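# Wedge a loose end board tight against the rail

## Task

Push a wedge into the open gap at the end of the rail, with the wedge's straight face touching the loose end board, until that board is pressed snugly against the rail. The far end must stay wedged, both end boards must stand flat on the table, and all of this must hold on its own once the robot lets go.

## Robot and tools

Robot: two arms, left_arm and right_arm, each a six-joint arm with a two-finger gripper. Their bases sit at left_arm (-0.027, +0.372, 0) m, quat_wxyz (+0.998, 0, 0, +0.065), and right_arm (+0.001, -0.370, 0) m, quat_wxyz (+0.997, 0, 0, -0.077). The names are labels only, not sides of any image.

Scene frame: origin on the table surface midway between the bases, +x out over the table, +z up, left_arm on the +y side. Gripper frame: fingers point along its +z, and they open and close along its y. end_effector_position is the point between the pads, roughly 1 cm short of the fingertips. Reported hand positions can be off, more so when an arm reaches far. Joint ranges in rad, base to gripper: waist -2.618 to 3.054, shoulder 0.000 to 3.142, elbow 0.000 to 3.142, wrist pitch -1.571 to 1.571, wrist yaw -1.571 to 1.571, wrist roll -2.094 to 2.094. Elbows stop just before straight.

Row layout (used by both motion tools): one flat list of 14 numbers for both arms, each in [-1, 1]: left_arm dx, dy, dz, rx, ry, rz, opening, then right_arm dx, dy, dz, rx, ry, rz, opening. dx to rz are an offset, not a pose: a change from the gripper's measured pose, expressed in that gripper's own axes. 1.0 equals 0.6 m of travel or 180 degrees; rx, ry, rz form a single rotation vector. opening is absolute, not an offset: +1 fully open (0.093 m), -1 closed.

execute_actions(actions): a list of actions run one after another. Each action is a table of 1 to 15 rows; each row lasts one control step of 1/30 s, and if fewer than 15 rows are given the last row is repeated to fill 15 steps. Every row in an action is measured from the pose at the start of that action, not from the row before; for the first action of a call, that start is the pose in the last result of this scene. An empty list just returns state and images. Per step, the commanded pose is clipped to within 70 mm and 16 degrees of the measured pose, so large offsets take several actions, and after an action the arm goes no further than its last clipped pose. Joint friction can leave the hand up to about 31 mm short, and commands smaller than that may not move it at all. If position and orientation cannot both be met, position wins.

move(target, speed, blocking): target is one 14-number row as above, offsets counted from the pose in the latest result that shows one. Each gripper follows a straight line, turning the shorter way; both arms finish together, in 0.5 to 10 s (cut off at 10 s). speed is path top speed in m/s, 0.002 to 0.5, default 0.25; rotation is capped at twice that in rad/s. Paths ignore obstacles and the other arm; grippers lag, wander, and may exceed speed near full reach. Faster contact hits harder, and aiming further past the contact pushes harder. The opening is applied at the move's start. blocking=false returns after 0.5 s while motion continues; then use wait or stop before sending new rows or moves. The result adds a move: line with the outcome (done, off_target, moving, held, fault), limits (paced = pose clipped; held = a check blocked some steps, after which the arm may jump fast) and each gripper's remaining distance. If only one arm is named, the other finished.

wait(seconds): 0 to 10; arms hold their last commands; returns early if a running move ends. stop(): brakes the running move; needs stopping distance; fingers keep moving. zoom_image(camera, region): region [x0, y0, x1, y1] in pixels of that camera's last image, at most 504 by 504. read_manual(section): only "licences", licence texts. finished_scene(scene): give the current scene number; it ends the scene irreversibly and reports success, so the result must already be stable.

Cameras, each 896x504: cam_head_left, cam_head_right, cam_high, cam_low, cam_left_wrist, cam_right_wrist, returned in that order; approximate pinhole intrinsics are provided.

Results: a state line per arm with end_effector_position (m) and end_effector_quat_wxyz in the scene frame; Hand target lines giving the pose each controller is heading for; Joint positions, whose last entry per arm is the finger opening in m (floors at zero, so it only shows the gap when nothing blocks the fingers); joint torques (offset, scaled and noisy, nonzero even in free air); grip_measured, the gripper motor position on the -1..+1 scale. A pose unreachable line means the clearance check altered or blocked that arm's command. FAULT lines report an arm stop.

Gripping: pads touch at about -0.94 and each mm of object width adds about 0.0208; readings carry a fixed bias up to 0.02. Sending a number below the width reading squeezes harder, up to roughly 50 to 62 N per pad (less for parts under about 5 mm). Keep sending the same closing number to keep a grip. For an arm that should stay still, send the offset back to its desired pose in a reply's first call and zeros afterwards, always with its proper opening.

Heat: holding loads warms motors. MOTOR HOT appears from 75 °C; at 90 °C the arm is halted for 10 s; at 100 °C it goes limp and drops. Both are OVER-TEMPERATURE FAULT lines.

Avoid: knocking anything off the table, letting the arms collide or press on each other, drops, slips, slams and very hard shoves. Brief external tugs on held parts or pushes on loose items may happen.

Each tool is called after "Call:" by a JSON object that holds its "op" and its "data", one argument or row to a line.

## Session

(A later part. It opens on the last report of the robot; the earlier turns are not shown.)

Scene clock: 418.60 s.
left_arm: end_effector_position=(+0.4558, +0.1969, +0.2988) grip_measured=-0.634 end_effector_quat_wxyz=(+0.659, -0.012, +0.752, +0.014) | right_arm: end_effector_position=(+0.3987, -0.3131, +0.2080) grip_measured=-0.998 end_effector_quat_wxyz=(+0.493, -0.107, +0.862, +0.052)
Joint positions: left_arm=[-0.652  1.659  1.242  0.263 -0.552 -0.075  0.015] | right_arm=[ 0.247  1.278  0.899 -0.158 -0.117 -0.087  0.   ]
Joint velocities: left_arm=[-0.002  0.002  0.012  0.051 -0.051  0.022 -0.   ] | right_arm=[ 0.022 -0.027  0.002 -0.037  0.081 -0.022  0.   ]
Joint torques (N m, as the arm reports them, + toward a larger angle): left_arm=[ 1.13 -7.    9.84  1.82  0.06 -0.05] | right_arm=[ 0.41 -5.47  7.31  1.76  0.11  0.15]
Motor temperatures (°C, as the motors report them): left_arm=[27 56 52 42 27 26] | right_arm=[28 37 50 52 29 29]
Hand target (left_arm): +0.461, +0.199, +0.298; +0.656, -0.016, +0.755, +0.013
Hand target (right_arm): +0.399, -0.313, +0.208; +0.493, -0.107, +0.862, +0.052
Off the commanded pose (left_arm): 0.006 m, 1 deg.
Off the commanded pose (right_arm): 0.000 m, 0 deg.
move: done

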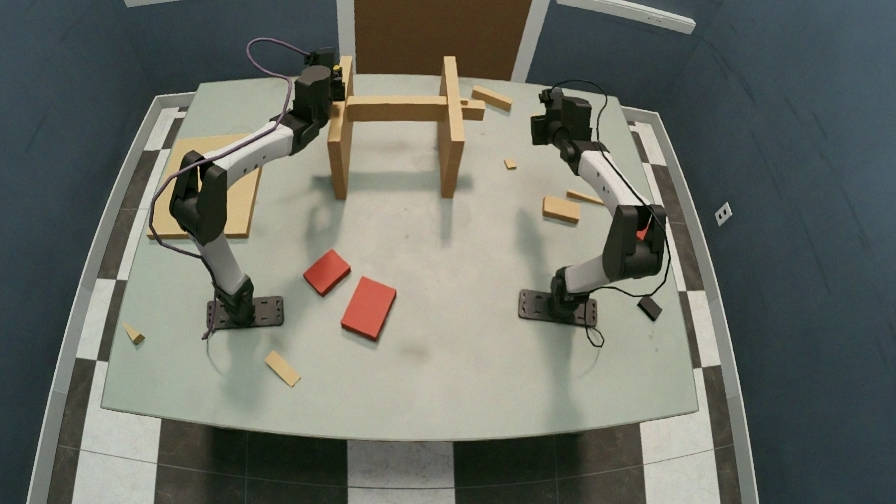

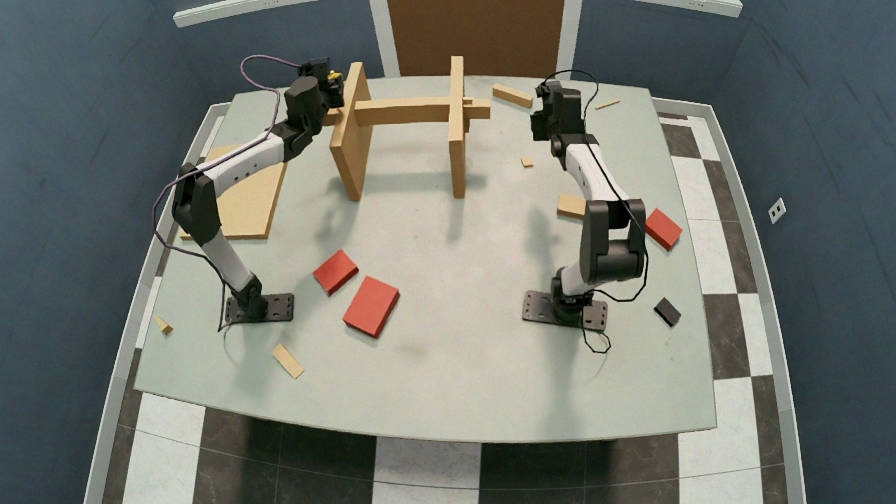

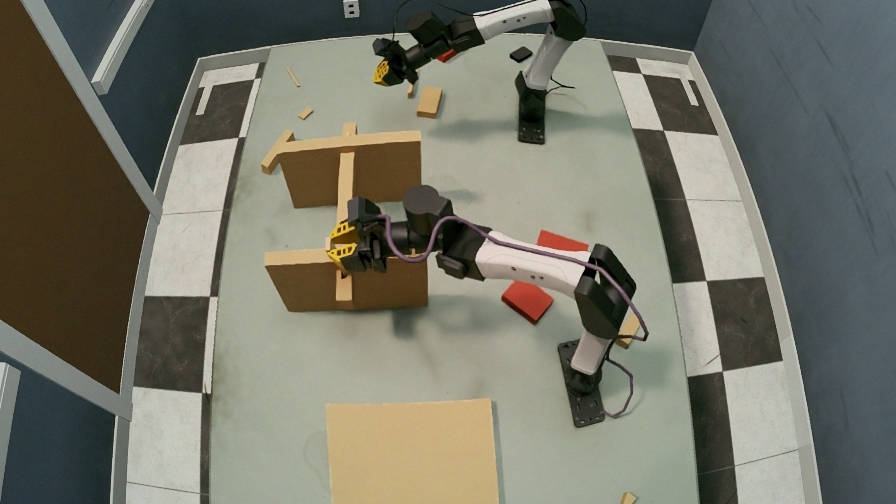

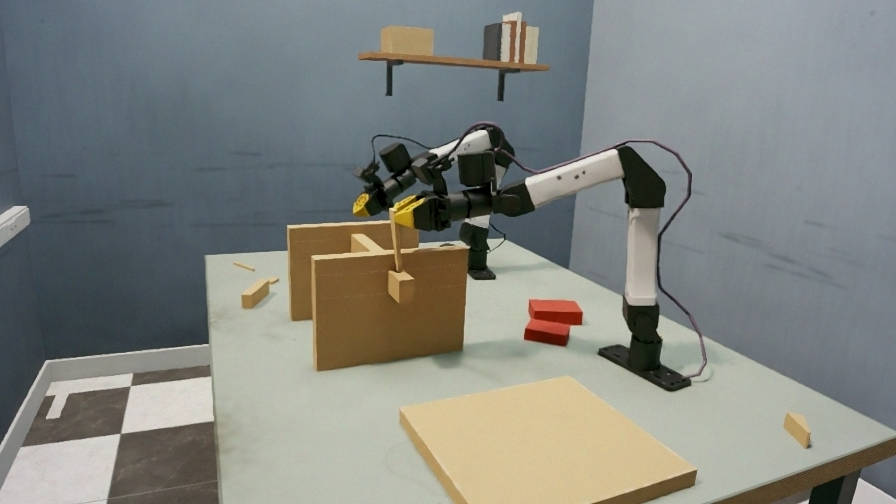

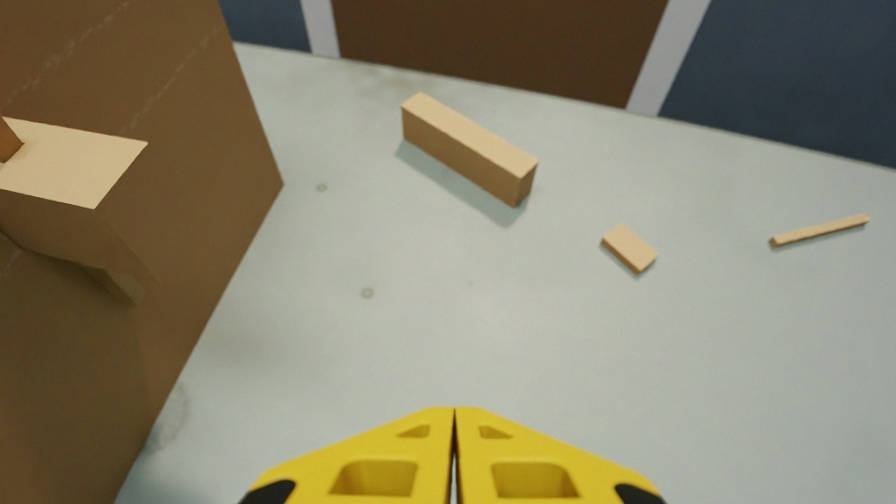

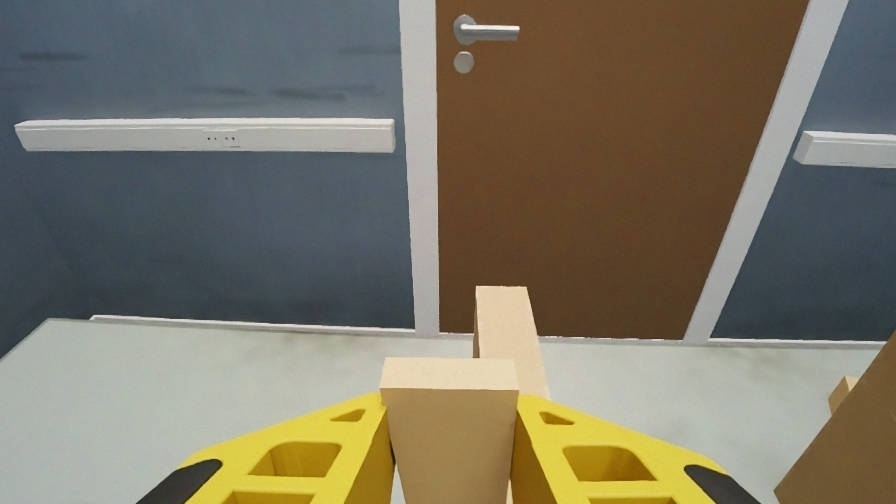

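Call:
{"op": "move", "data": {
  "target": [0.0212, 0.0, 0.017, 0, 0, 0, -0.66, 0, 0, 0, 0, 0, 0, -1],
  "speed": 0.02
}}

Call:
{"op": "zoom_image", "data": {
  "camera": "cam_low",
  "region": [360, 190, 460, 310]
}}

Call:
{"op": "zoom_image", "data": {
  "camera": "cam_high",
  "region": [300, 220, 400, 320]
}}

Scene clock: 428.13 s.
left_arm: end_effector_position=(+0.4607, +0.1952, +0.2954) grip_measured=-0.634 end_effector_quat_wxyz=(+0.663, -0.014, +0.748, +0.012) | right_arm: end_effector_position=(+0.3987, -0.3131, +0.2080) grip_measured=-0.998 end_effector_quat_wxyz=(+0.493, -0.107, +0.862, +0.052)
Joint positions: left_arm=[-0.65   1.682  1.243  0.297 -0.552 -0.075  0.015] | right_arm=[ 0.247  1.278  0.899 -0.158 -0.117 -0.087  0.   ]
Joint velocities: left_arm=[-0.002  0.007 -0.007 -0.037 -0.007  0.037 -0.001] | right_arm=[-0.017 -0.002  0.002 -0.081  0.007  0.037  0.   ]
Joint torques (N m, as the arm reports them, + toward a larger angle): left_arm=[ 0.95 -7.29  7.01  2.18  0.11  0.09] | right_arm=[ 0.42 -5.47  7.29  1.76  0.12  0.14]
Motor temperatures (°C, as the motors report them): left_arm=[27 56 52 42 27 26] | right_arm=[28 37 50 53 29 29]
Hand target (left_arm): +0.464, +0.197, +0.285; +0.659, -0.012, +0.752, +0.014
Hand target (right_arm): +0.399, -0.313, +0.208; +0.493, -0.107, +0.862, +0.052
Off the commanded pose (left_arm): 0.011 m, 1 deg.
Off the commanded pose (right_arm): 0.000 m, 0 deg.
move: off_target (left_arm)

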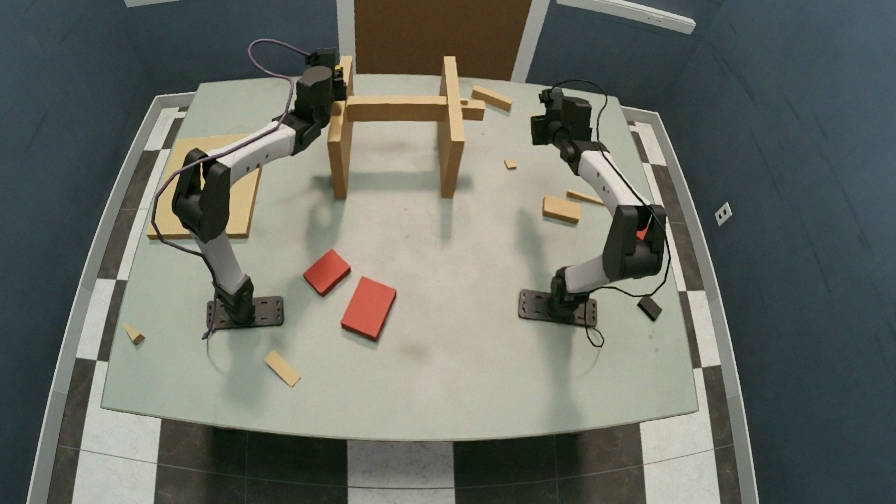

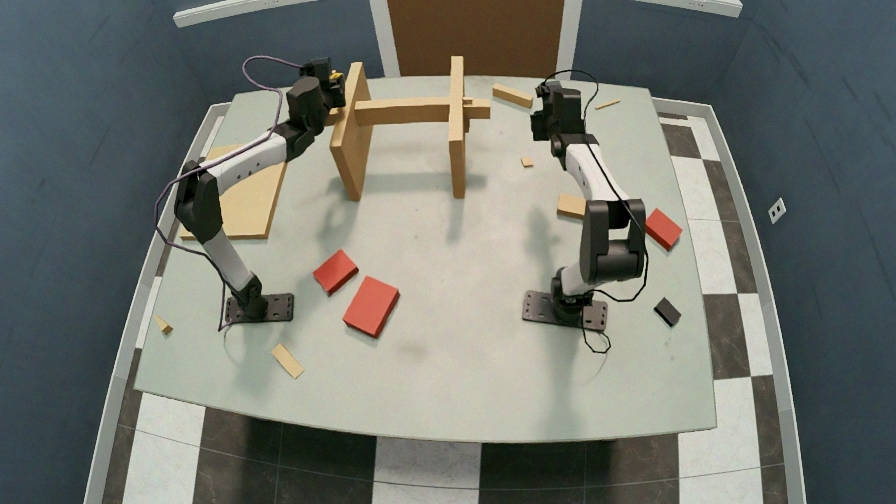

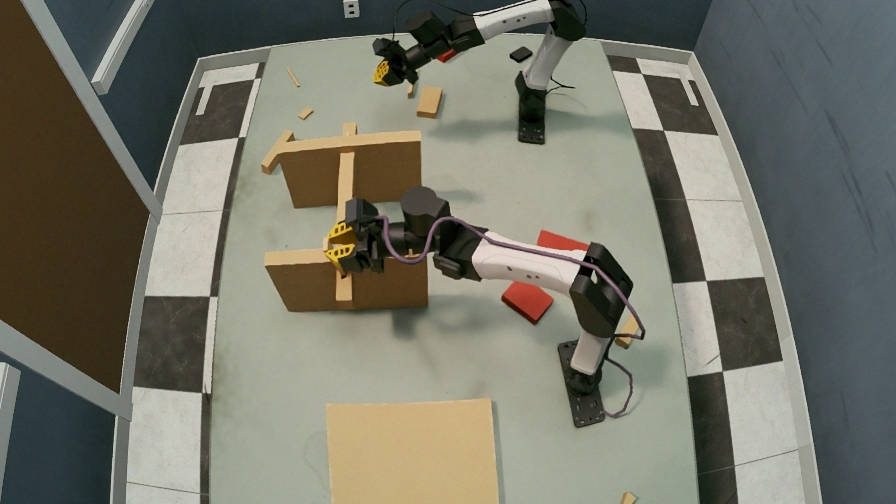

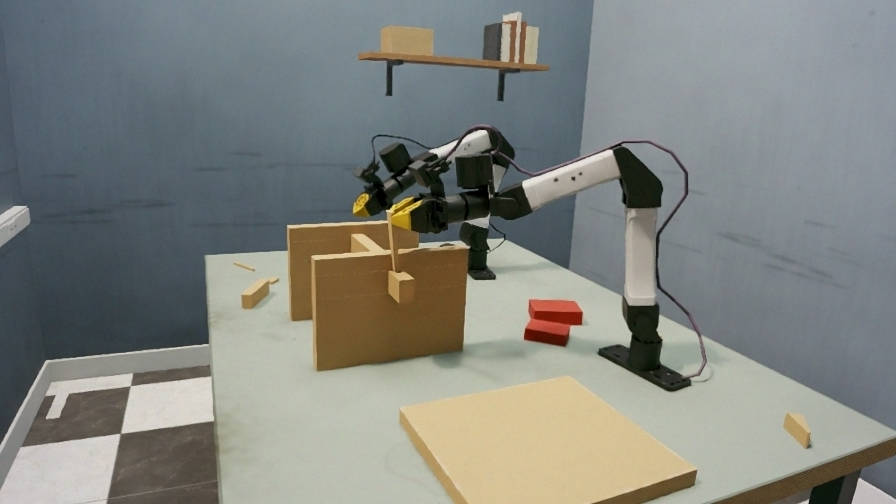

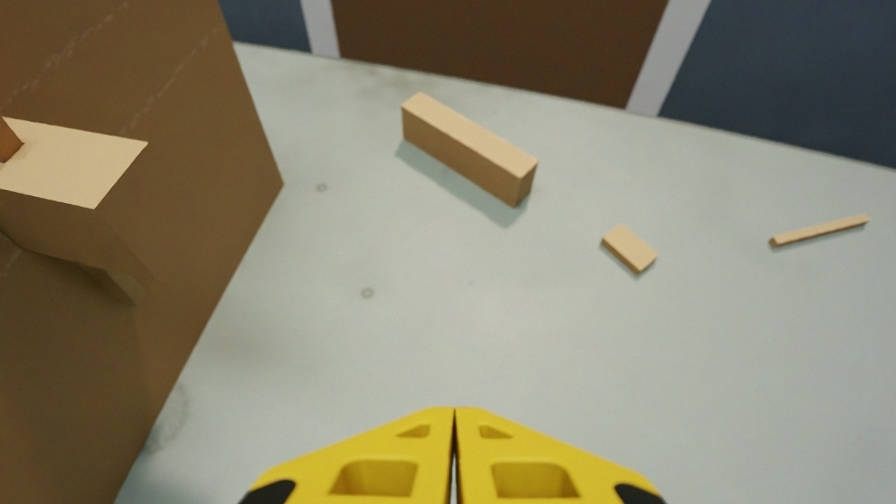

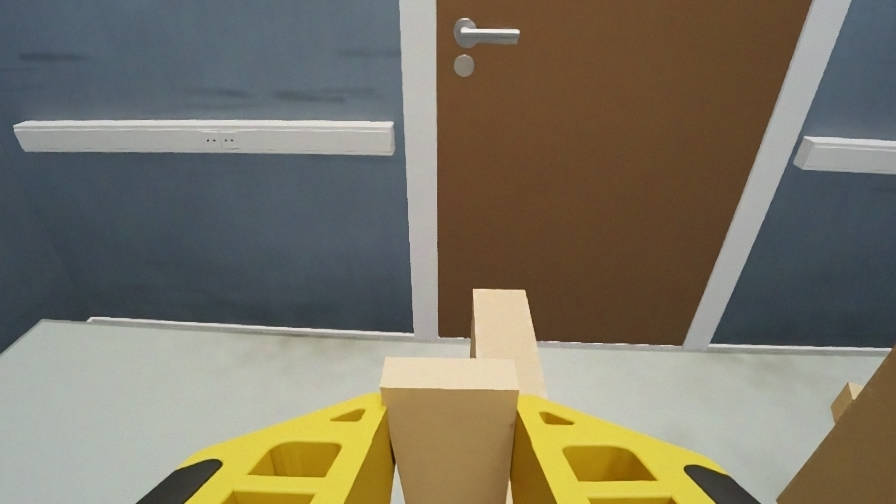

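Region (360, 190, 460, 310) of cam_low's 896x504 image, scaled by 4.200, with more detail than that image has.

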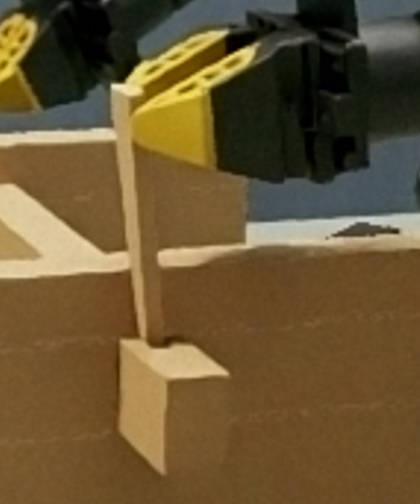

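Region (300, 220, 400, 320) of cam_high's 896x504 image, scaled by 5.040, with more detail than that image has.

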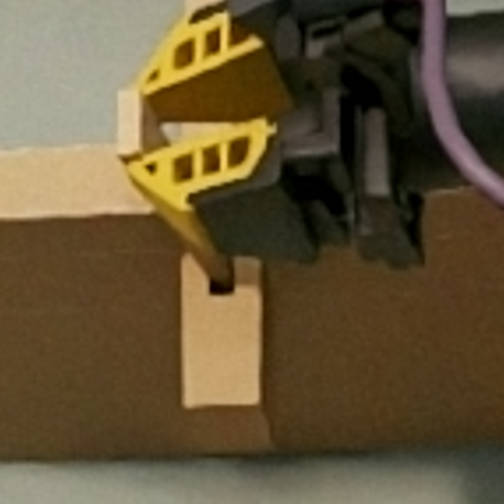

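Call:
{"op": "move", "data": {
  "target": [0.03, 0.0, 0.0, 0, 0, 0, -0.66, 0, 0, 0, 0, 0, 0, -1],
  "speed": 0.02
}}

Call:
{"op": "zoom_image", "data": {
  "camera": "cam_low",
  "region": [360, 190, 460, 310]
}}

Call:
{"op": "zoom_image", "data": {
  "camera": "cam_high",
  "region": [300, 220, 400, 320]
}}

Scene clock: 434.27 s.
left_arm: end_effector_position=(+0.4587, +0.1967, +0.2857) grip_measured=-0.634 end_effector_quat_wxyz=(+0.665, -0.016, +0.746, +0.012) | right_arm: end_effector_position=(+0.3987, -0.3131, +0.2080) grip_measured=-0.998 end_effector_quat_wxyz=(+0.493, -0.107, +0.862, +0.052)
Joint positions: left_arm=[-0.65   1.682  1.198  0.349 -0.554 -0.075  0.015] | right_arm=[ 0.247  1.278  0.899 -0.158 -0.117 -0.087  0.   ]
Joint velocities: left_arm=[-0.022  0.012 -0.037 -0.037  0.051  0.007 -0.   ] | right_arm=[-0.007 -0.002 -0.007  0.022  0.007 -0.066  0.   ]
Joint torques (N m, as the arm reports them, + toward a larger angle): left_arm=[ 0.01 -7.7   6.96  2.17  0.    0.06] | right_arm=[ 0.4  -5.47  7.31  1.76  0.12  0.14]
Motor temperatures (°C, as the motors report them): left_arm=[27 56 51 43 27 26] | right_arm=[28 37 50 53 29 29]
Hand target (left_arm): +0.459, +0.195, +0.278; +0.663, -0.014, +0.748, +0.013
Hand target (right_arm): +0.399, -0.313, +0.208; +0.493, -0.107, +0.862, +0.052
Off the commanded pose (left_arm): 0.008 m, 0 deg.
Off the commanded pose (right_arm): 0.000 m, 0 deg.
move: done

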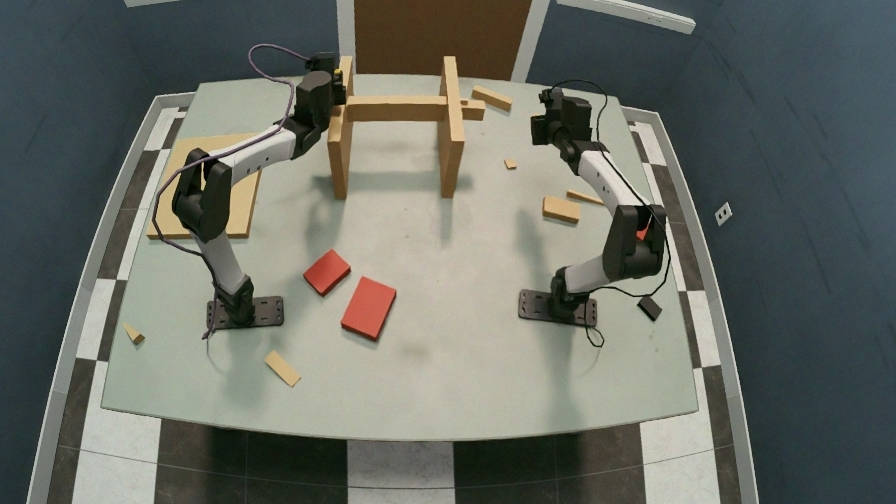

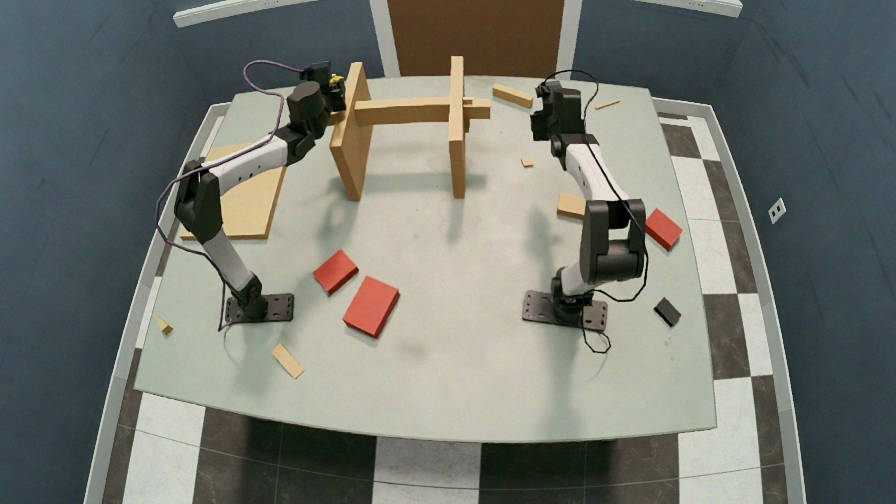

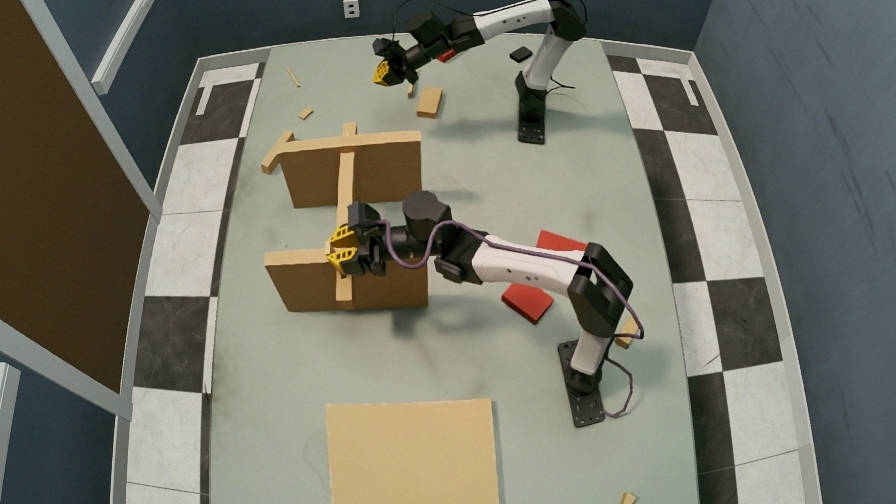

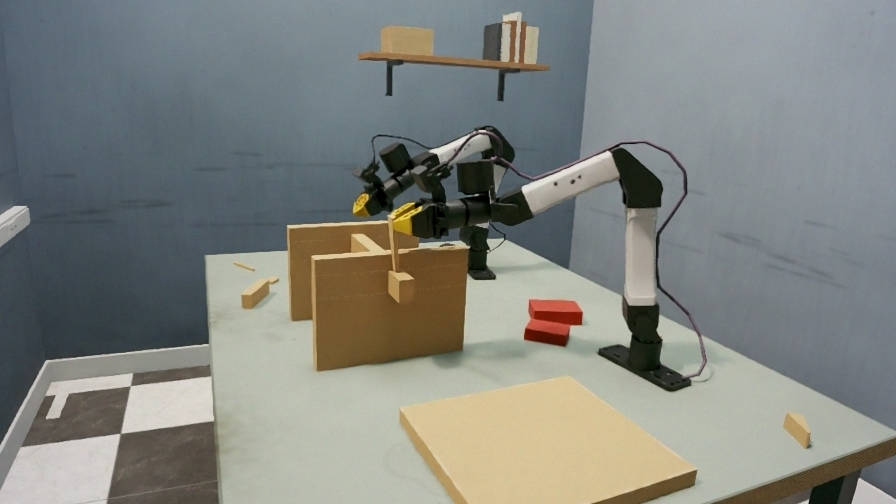

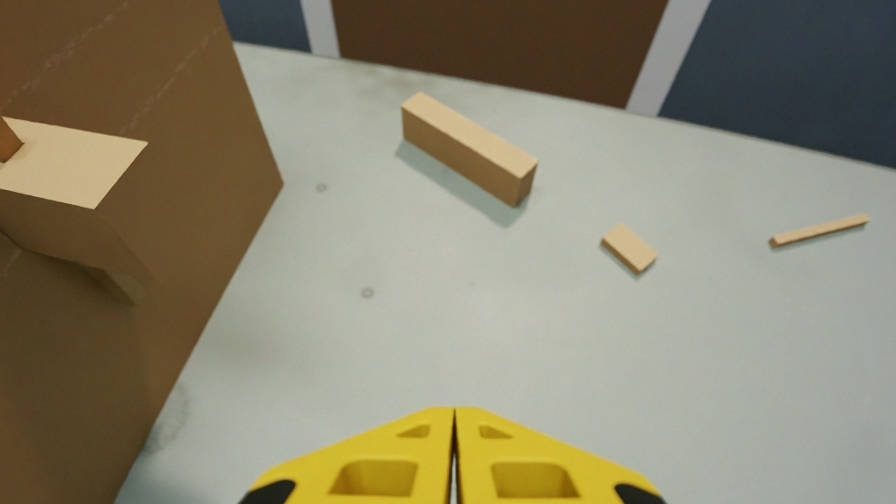

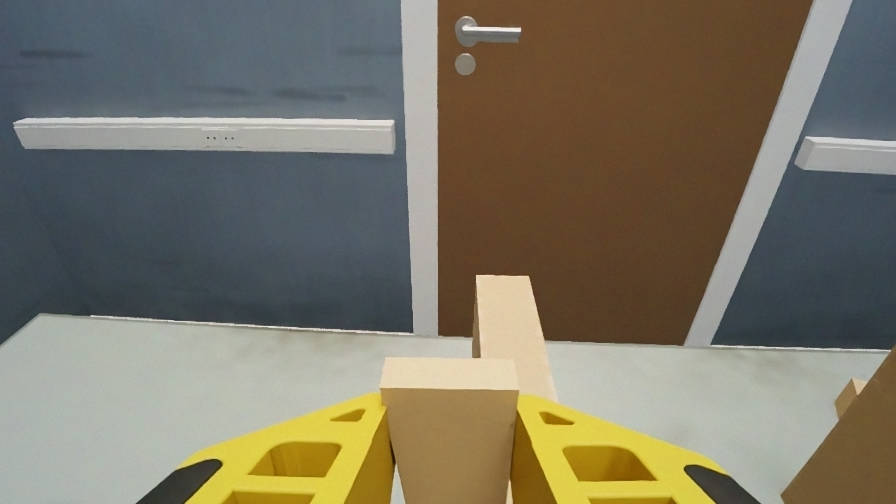

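Region (360, 190, 460, 310) of cam_low's 896x504 image, scaled by 4.200, with more detail than that image has.

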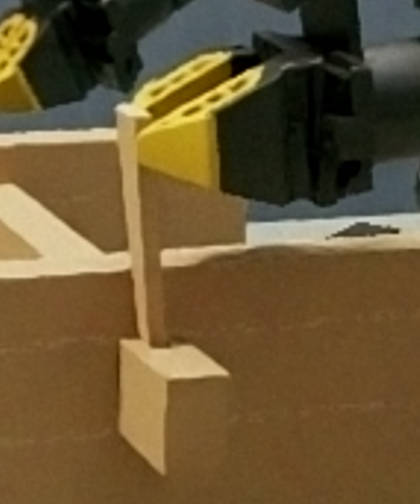

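Region (300, 220, 400, 320) of cam_high's 896x504 image, scaled by 5.040, with more detail than that image has.

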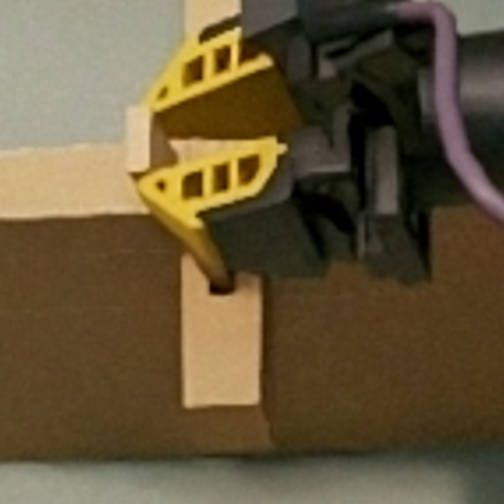

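Call:
{"op": "move", "data": {
  "target": [0.0564, -0.0025, -0.0093, 0, -0.028, 0.002, -0.66, 0.003, 0.1215, 0.148, 0, 0, 0, -1],
  "speed": 0.04
}}

Call:
{"op": "zoom_image", "data": {
  "camera": "cam_low",
  "region": [340, 190, 480, 320]
}}

Scene clock: 452.07 s.
left_arm: end_effector_position=(+0.4502, +0.1975, +0.2644) grip_measured=-0.634 end_effector_quat_wxyz=(+0.702, -0.019, +0.712, +0.011) | right_arm: end_effector_position=(+0.4459, -0.2337, +0.1472) grip_measured=-0.998 end_effector_quat_wxyz=(+0.472, -0.112, +0.873, +0.049)
Joint positions: left_arm=[-0.662  1.709  1.031  0.66  -0.572 -0.021  0.015] | right_arm=[0.48  1.609 0.976 0.048 0.08  0.028 0.   ]
Joint velocities: left_arm=[-0.002  0.007 -0.002 -0.022  0.007 -0.007 -0.001] | right_arm=[-0.007  0.002  0.022  0.022  0.066  0.007  0.   ]
Joint torques (N m, as the arm reports them, + toward a larger angle): left_arm=[-0.44 -6.64  6.52  2.17 -0.06  0.15] | right_arm=[ 1.41 -7.2   9.05  1.94  0.29  0.21]
Motor temperatures (°C, as the motors report them): left_arm=[27 56 49 44 27 26] | right_arm=[28 37 50 53 29 29]
Hand target (left_arm): +0.450, +0.194, +0.253; +0.698, -0.012, +0.716, +0.015
Hand target (right_arm): +0.455, -0.228, +0.161; +0.493, -0.108, +0.862, +0.051
Off the commanded pose (left_arm): 0.012 m, 1 deg.
Off the commanded pose (right_arm): 0.018 m, 3 deg.
move: off_target (left_arm, right_arm)

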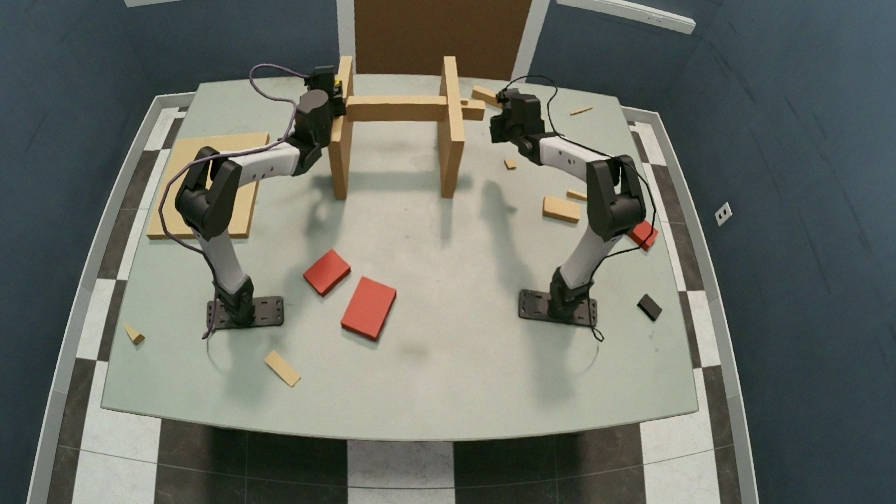

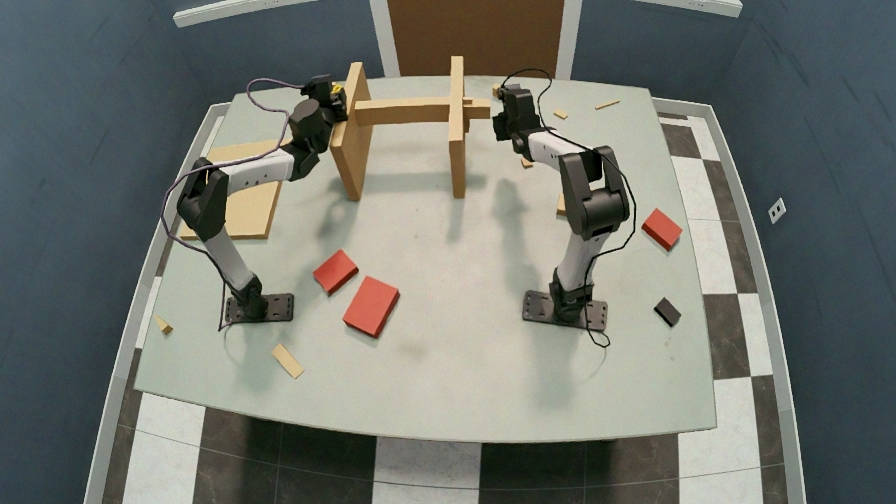

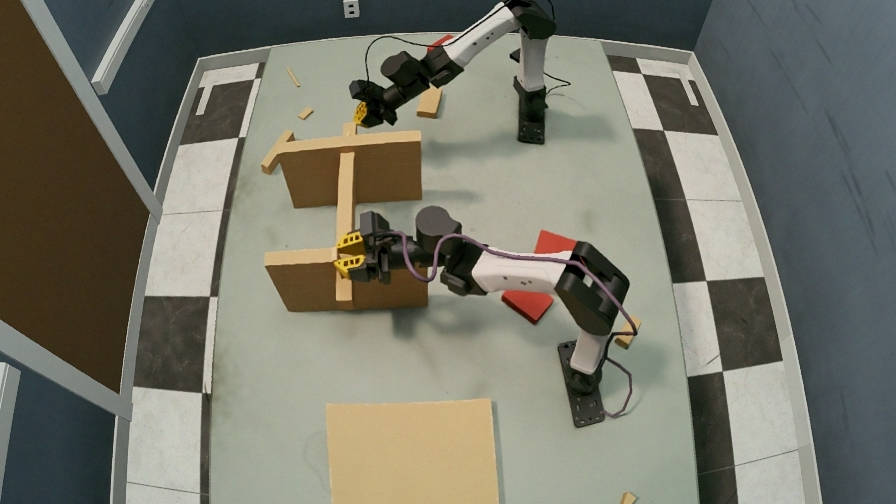

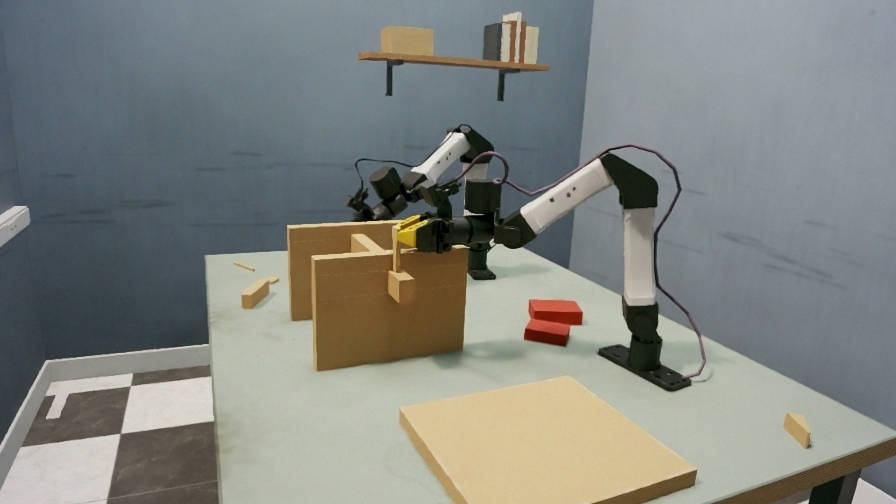

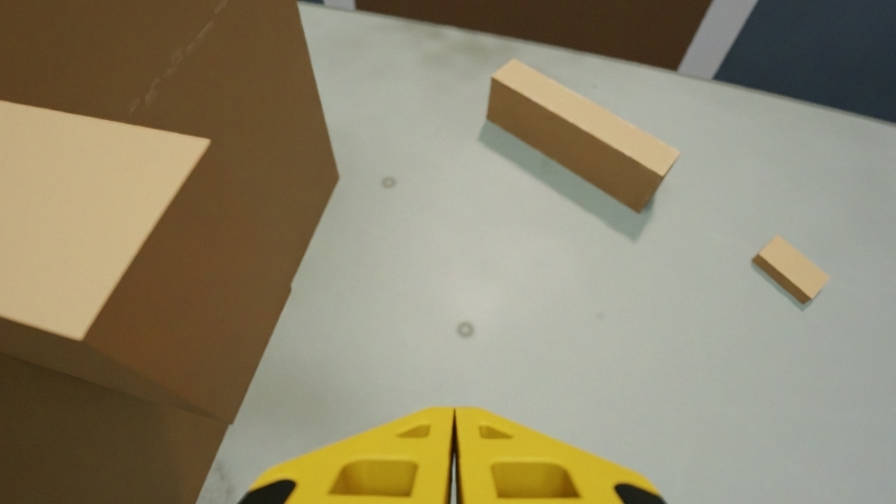

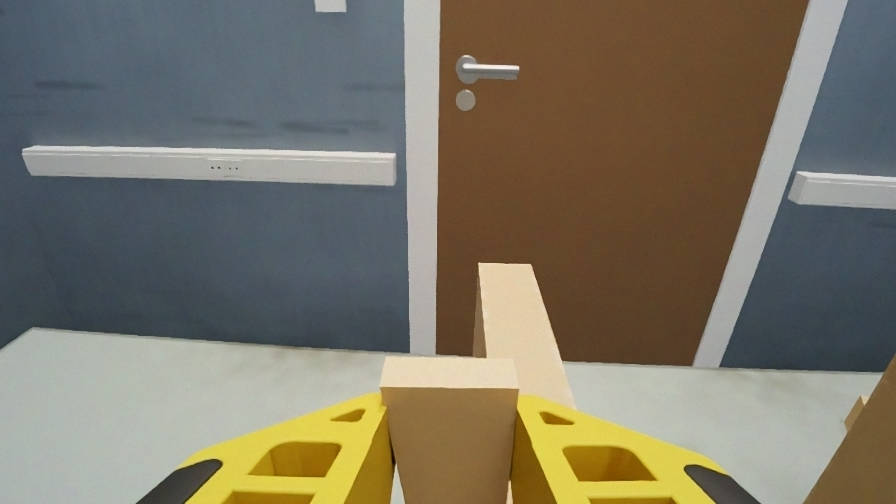

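Region (340, 190, 480, 320) of cam_low's 896x504 image, scaled by 3.600, with more detail than that image has; it fills the top 468 rows of this view, and the rest is white.

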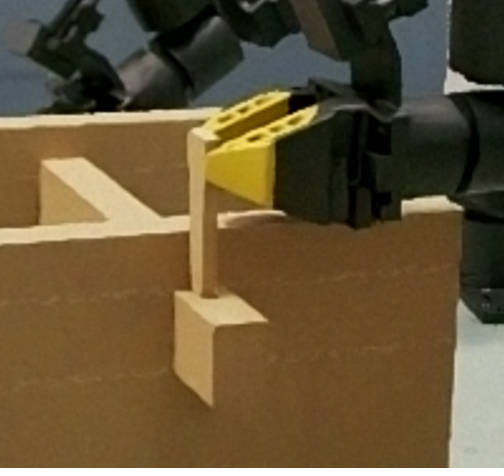

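Call:
{"op": "move", "data": {
  "target": [0.024, -0.010, 0.001, 0, 0.005, 0.003, -0.66, -0.0578, -0.0007, 0.0605, 0.051, 0.001, 0.034, -1],
  "speed": 0.05
}}

Call:
{"op": "zoom_image", "data": {
  "camera": "cam_low",
  "region": [340, 190, 480, 320]
}}

Scene clock: 488.60 s.
left_arm: end_effector_position=(+0.4501, +0.1970, +0.2630) grip_measured=-0.634 end_effector_quat_wxyz=(+0.702, -0.022, +0.711, +0.014) | right_arm: end_effector_position=(+0.4908, -0.2273, +0.1534) grip_measured=-0.998 end_effector_quat_wxyz=(+0.473, -0.029, +0.880, +0.005)
Joint positions: left_arm=[-0.667  1.715  1.031  0.668 -0.586 -0.02   0.015] | right_arm=[ 0.527  1.785  1.211 -0.036  0.273  0.163  0.   ]
Joint velocities: left_arm=[ 0.017 -0.002 -0.002 -0.037 -0.037  0.007 -0.001] | right_arm=[-0.017 -0.012  0.017 -0.081  0.022  0.037  0.   ]
Joint torques (N m, as the arm reports them, + toward a larger angle): left_arm=[-0.32 -6.48  7.26  2.07  0.05  0.07] | right_arm=[ 1.52 -8.93  9.08  1.62  0.38  0.2 ]
Motor temperatures (°C, as the motors report them): left_arm=[27 55 47 45 27 26] | right_arm=[28 38 53 55 29 29]
Hand target (left_arm): +0.451, +0.191, +0.250; +0.696, -0.015, +0.718, +0.014
Hand target (right_arm): +0.494, -0.222, +0.157; +0.476, -0.028, +0.879, +0.003
Off the commanded pose (left_arm): 0.014 m, 1 deg.
Off the commanded pose (right_arm): 0.007 m, 0 deg.
move: off_target (left_arm)

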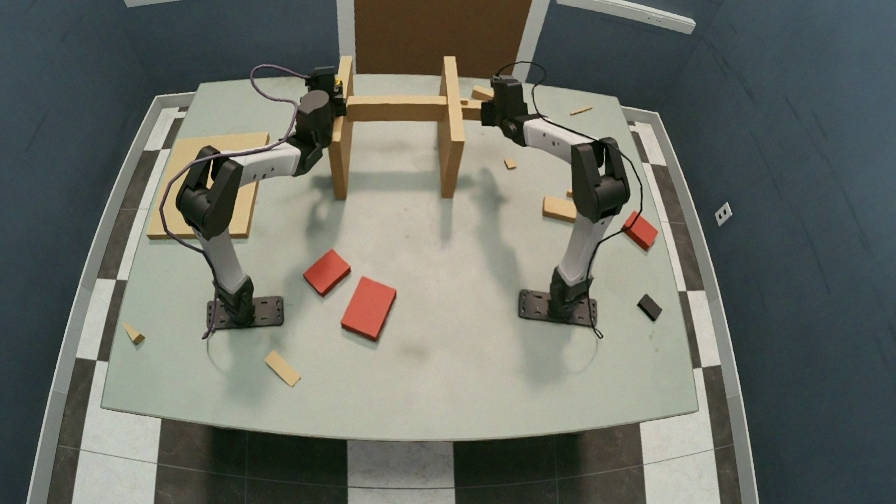

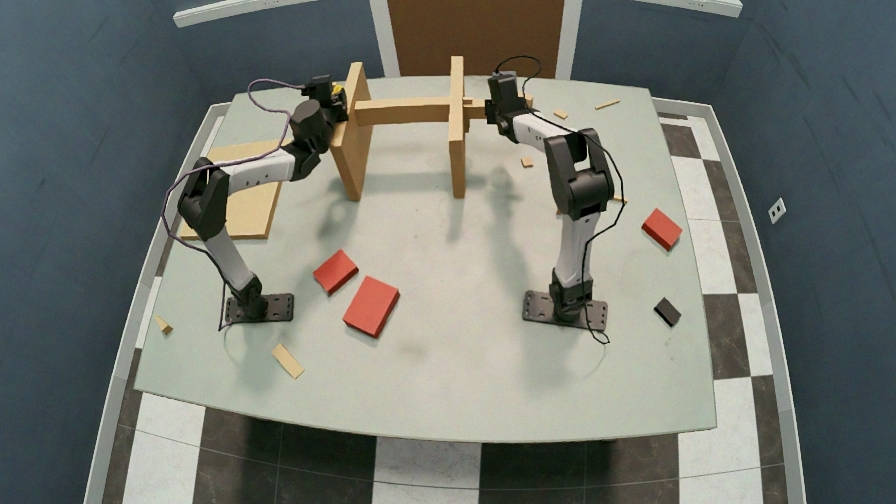

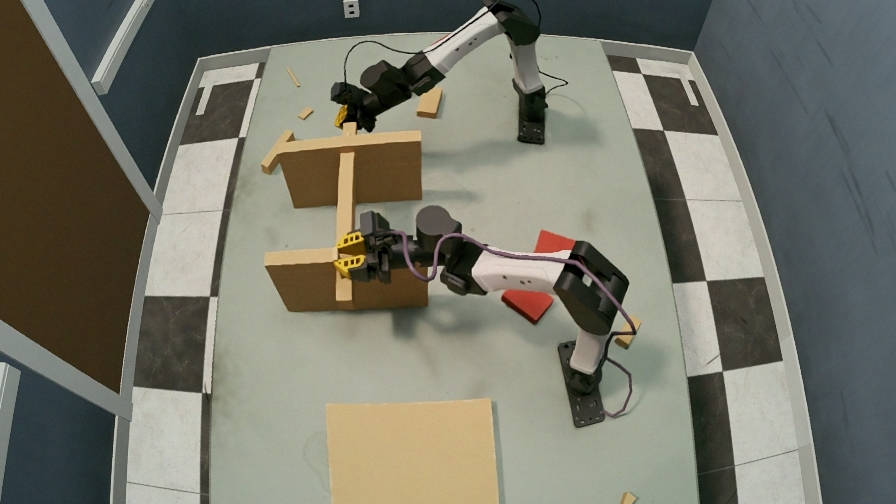

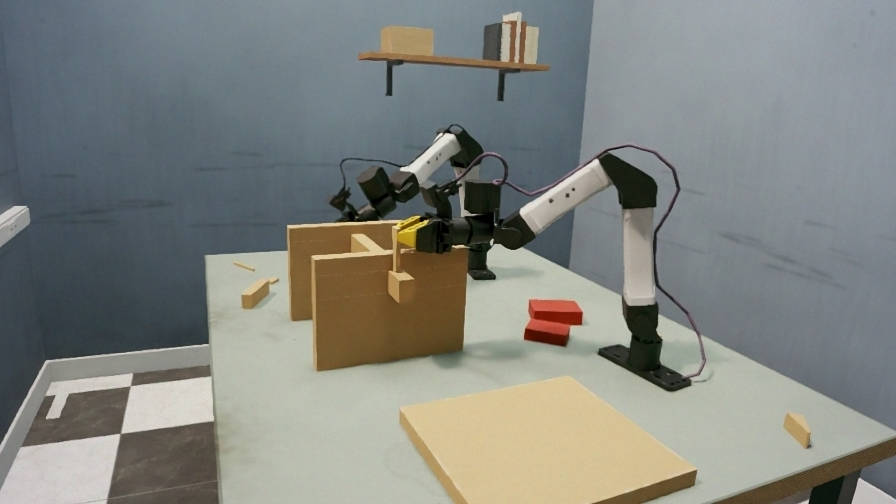

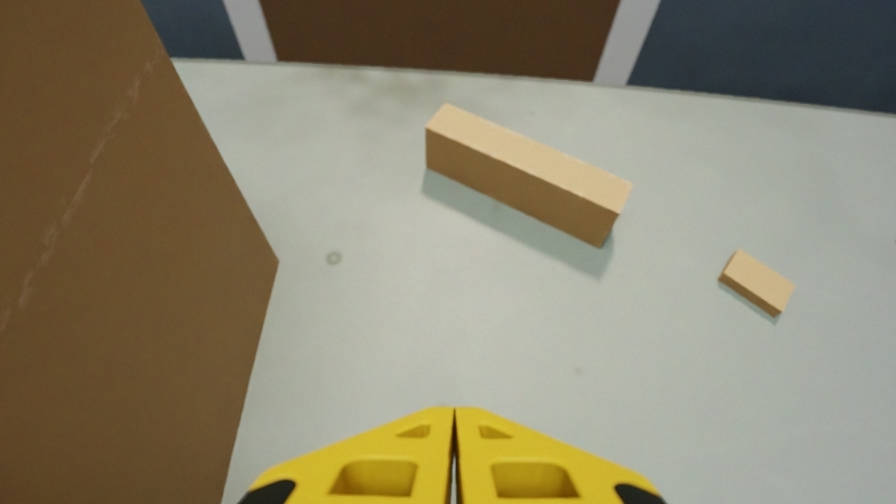

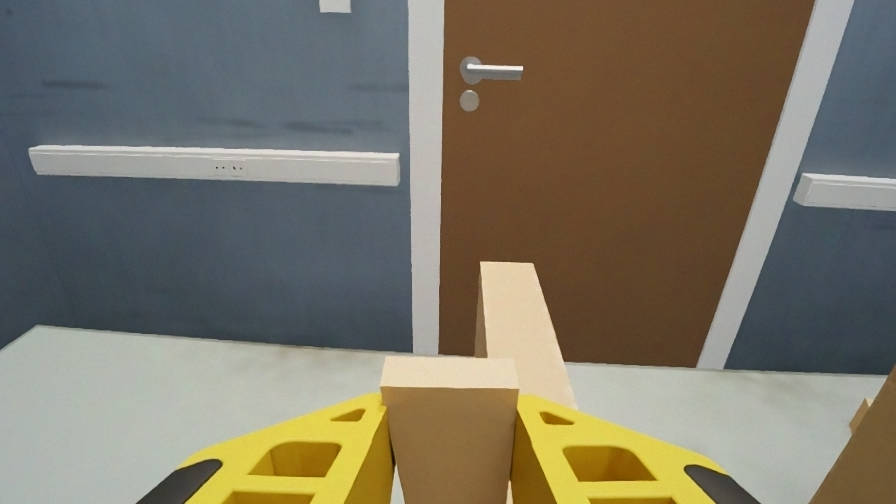

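Region (340, 190, 480, 320) of cam_low's 896x504 image, scaled by 3.600, with more detail than that image has; it fills the top 468 rows of this view, and the rest is white.

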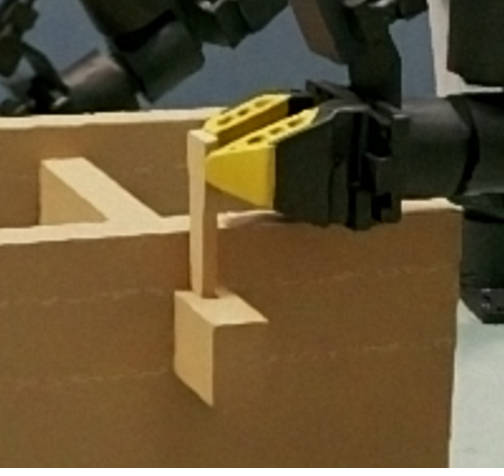

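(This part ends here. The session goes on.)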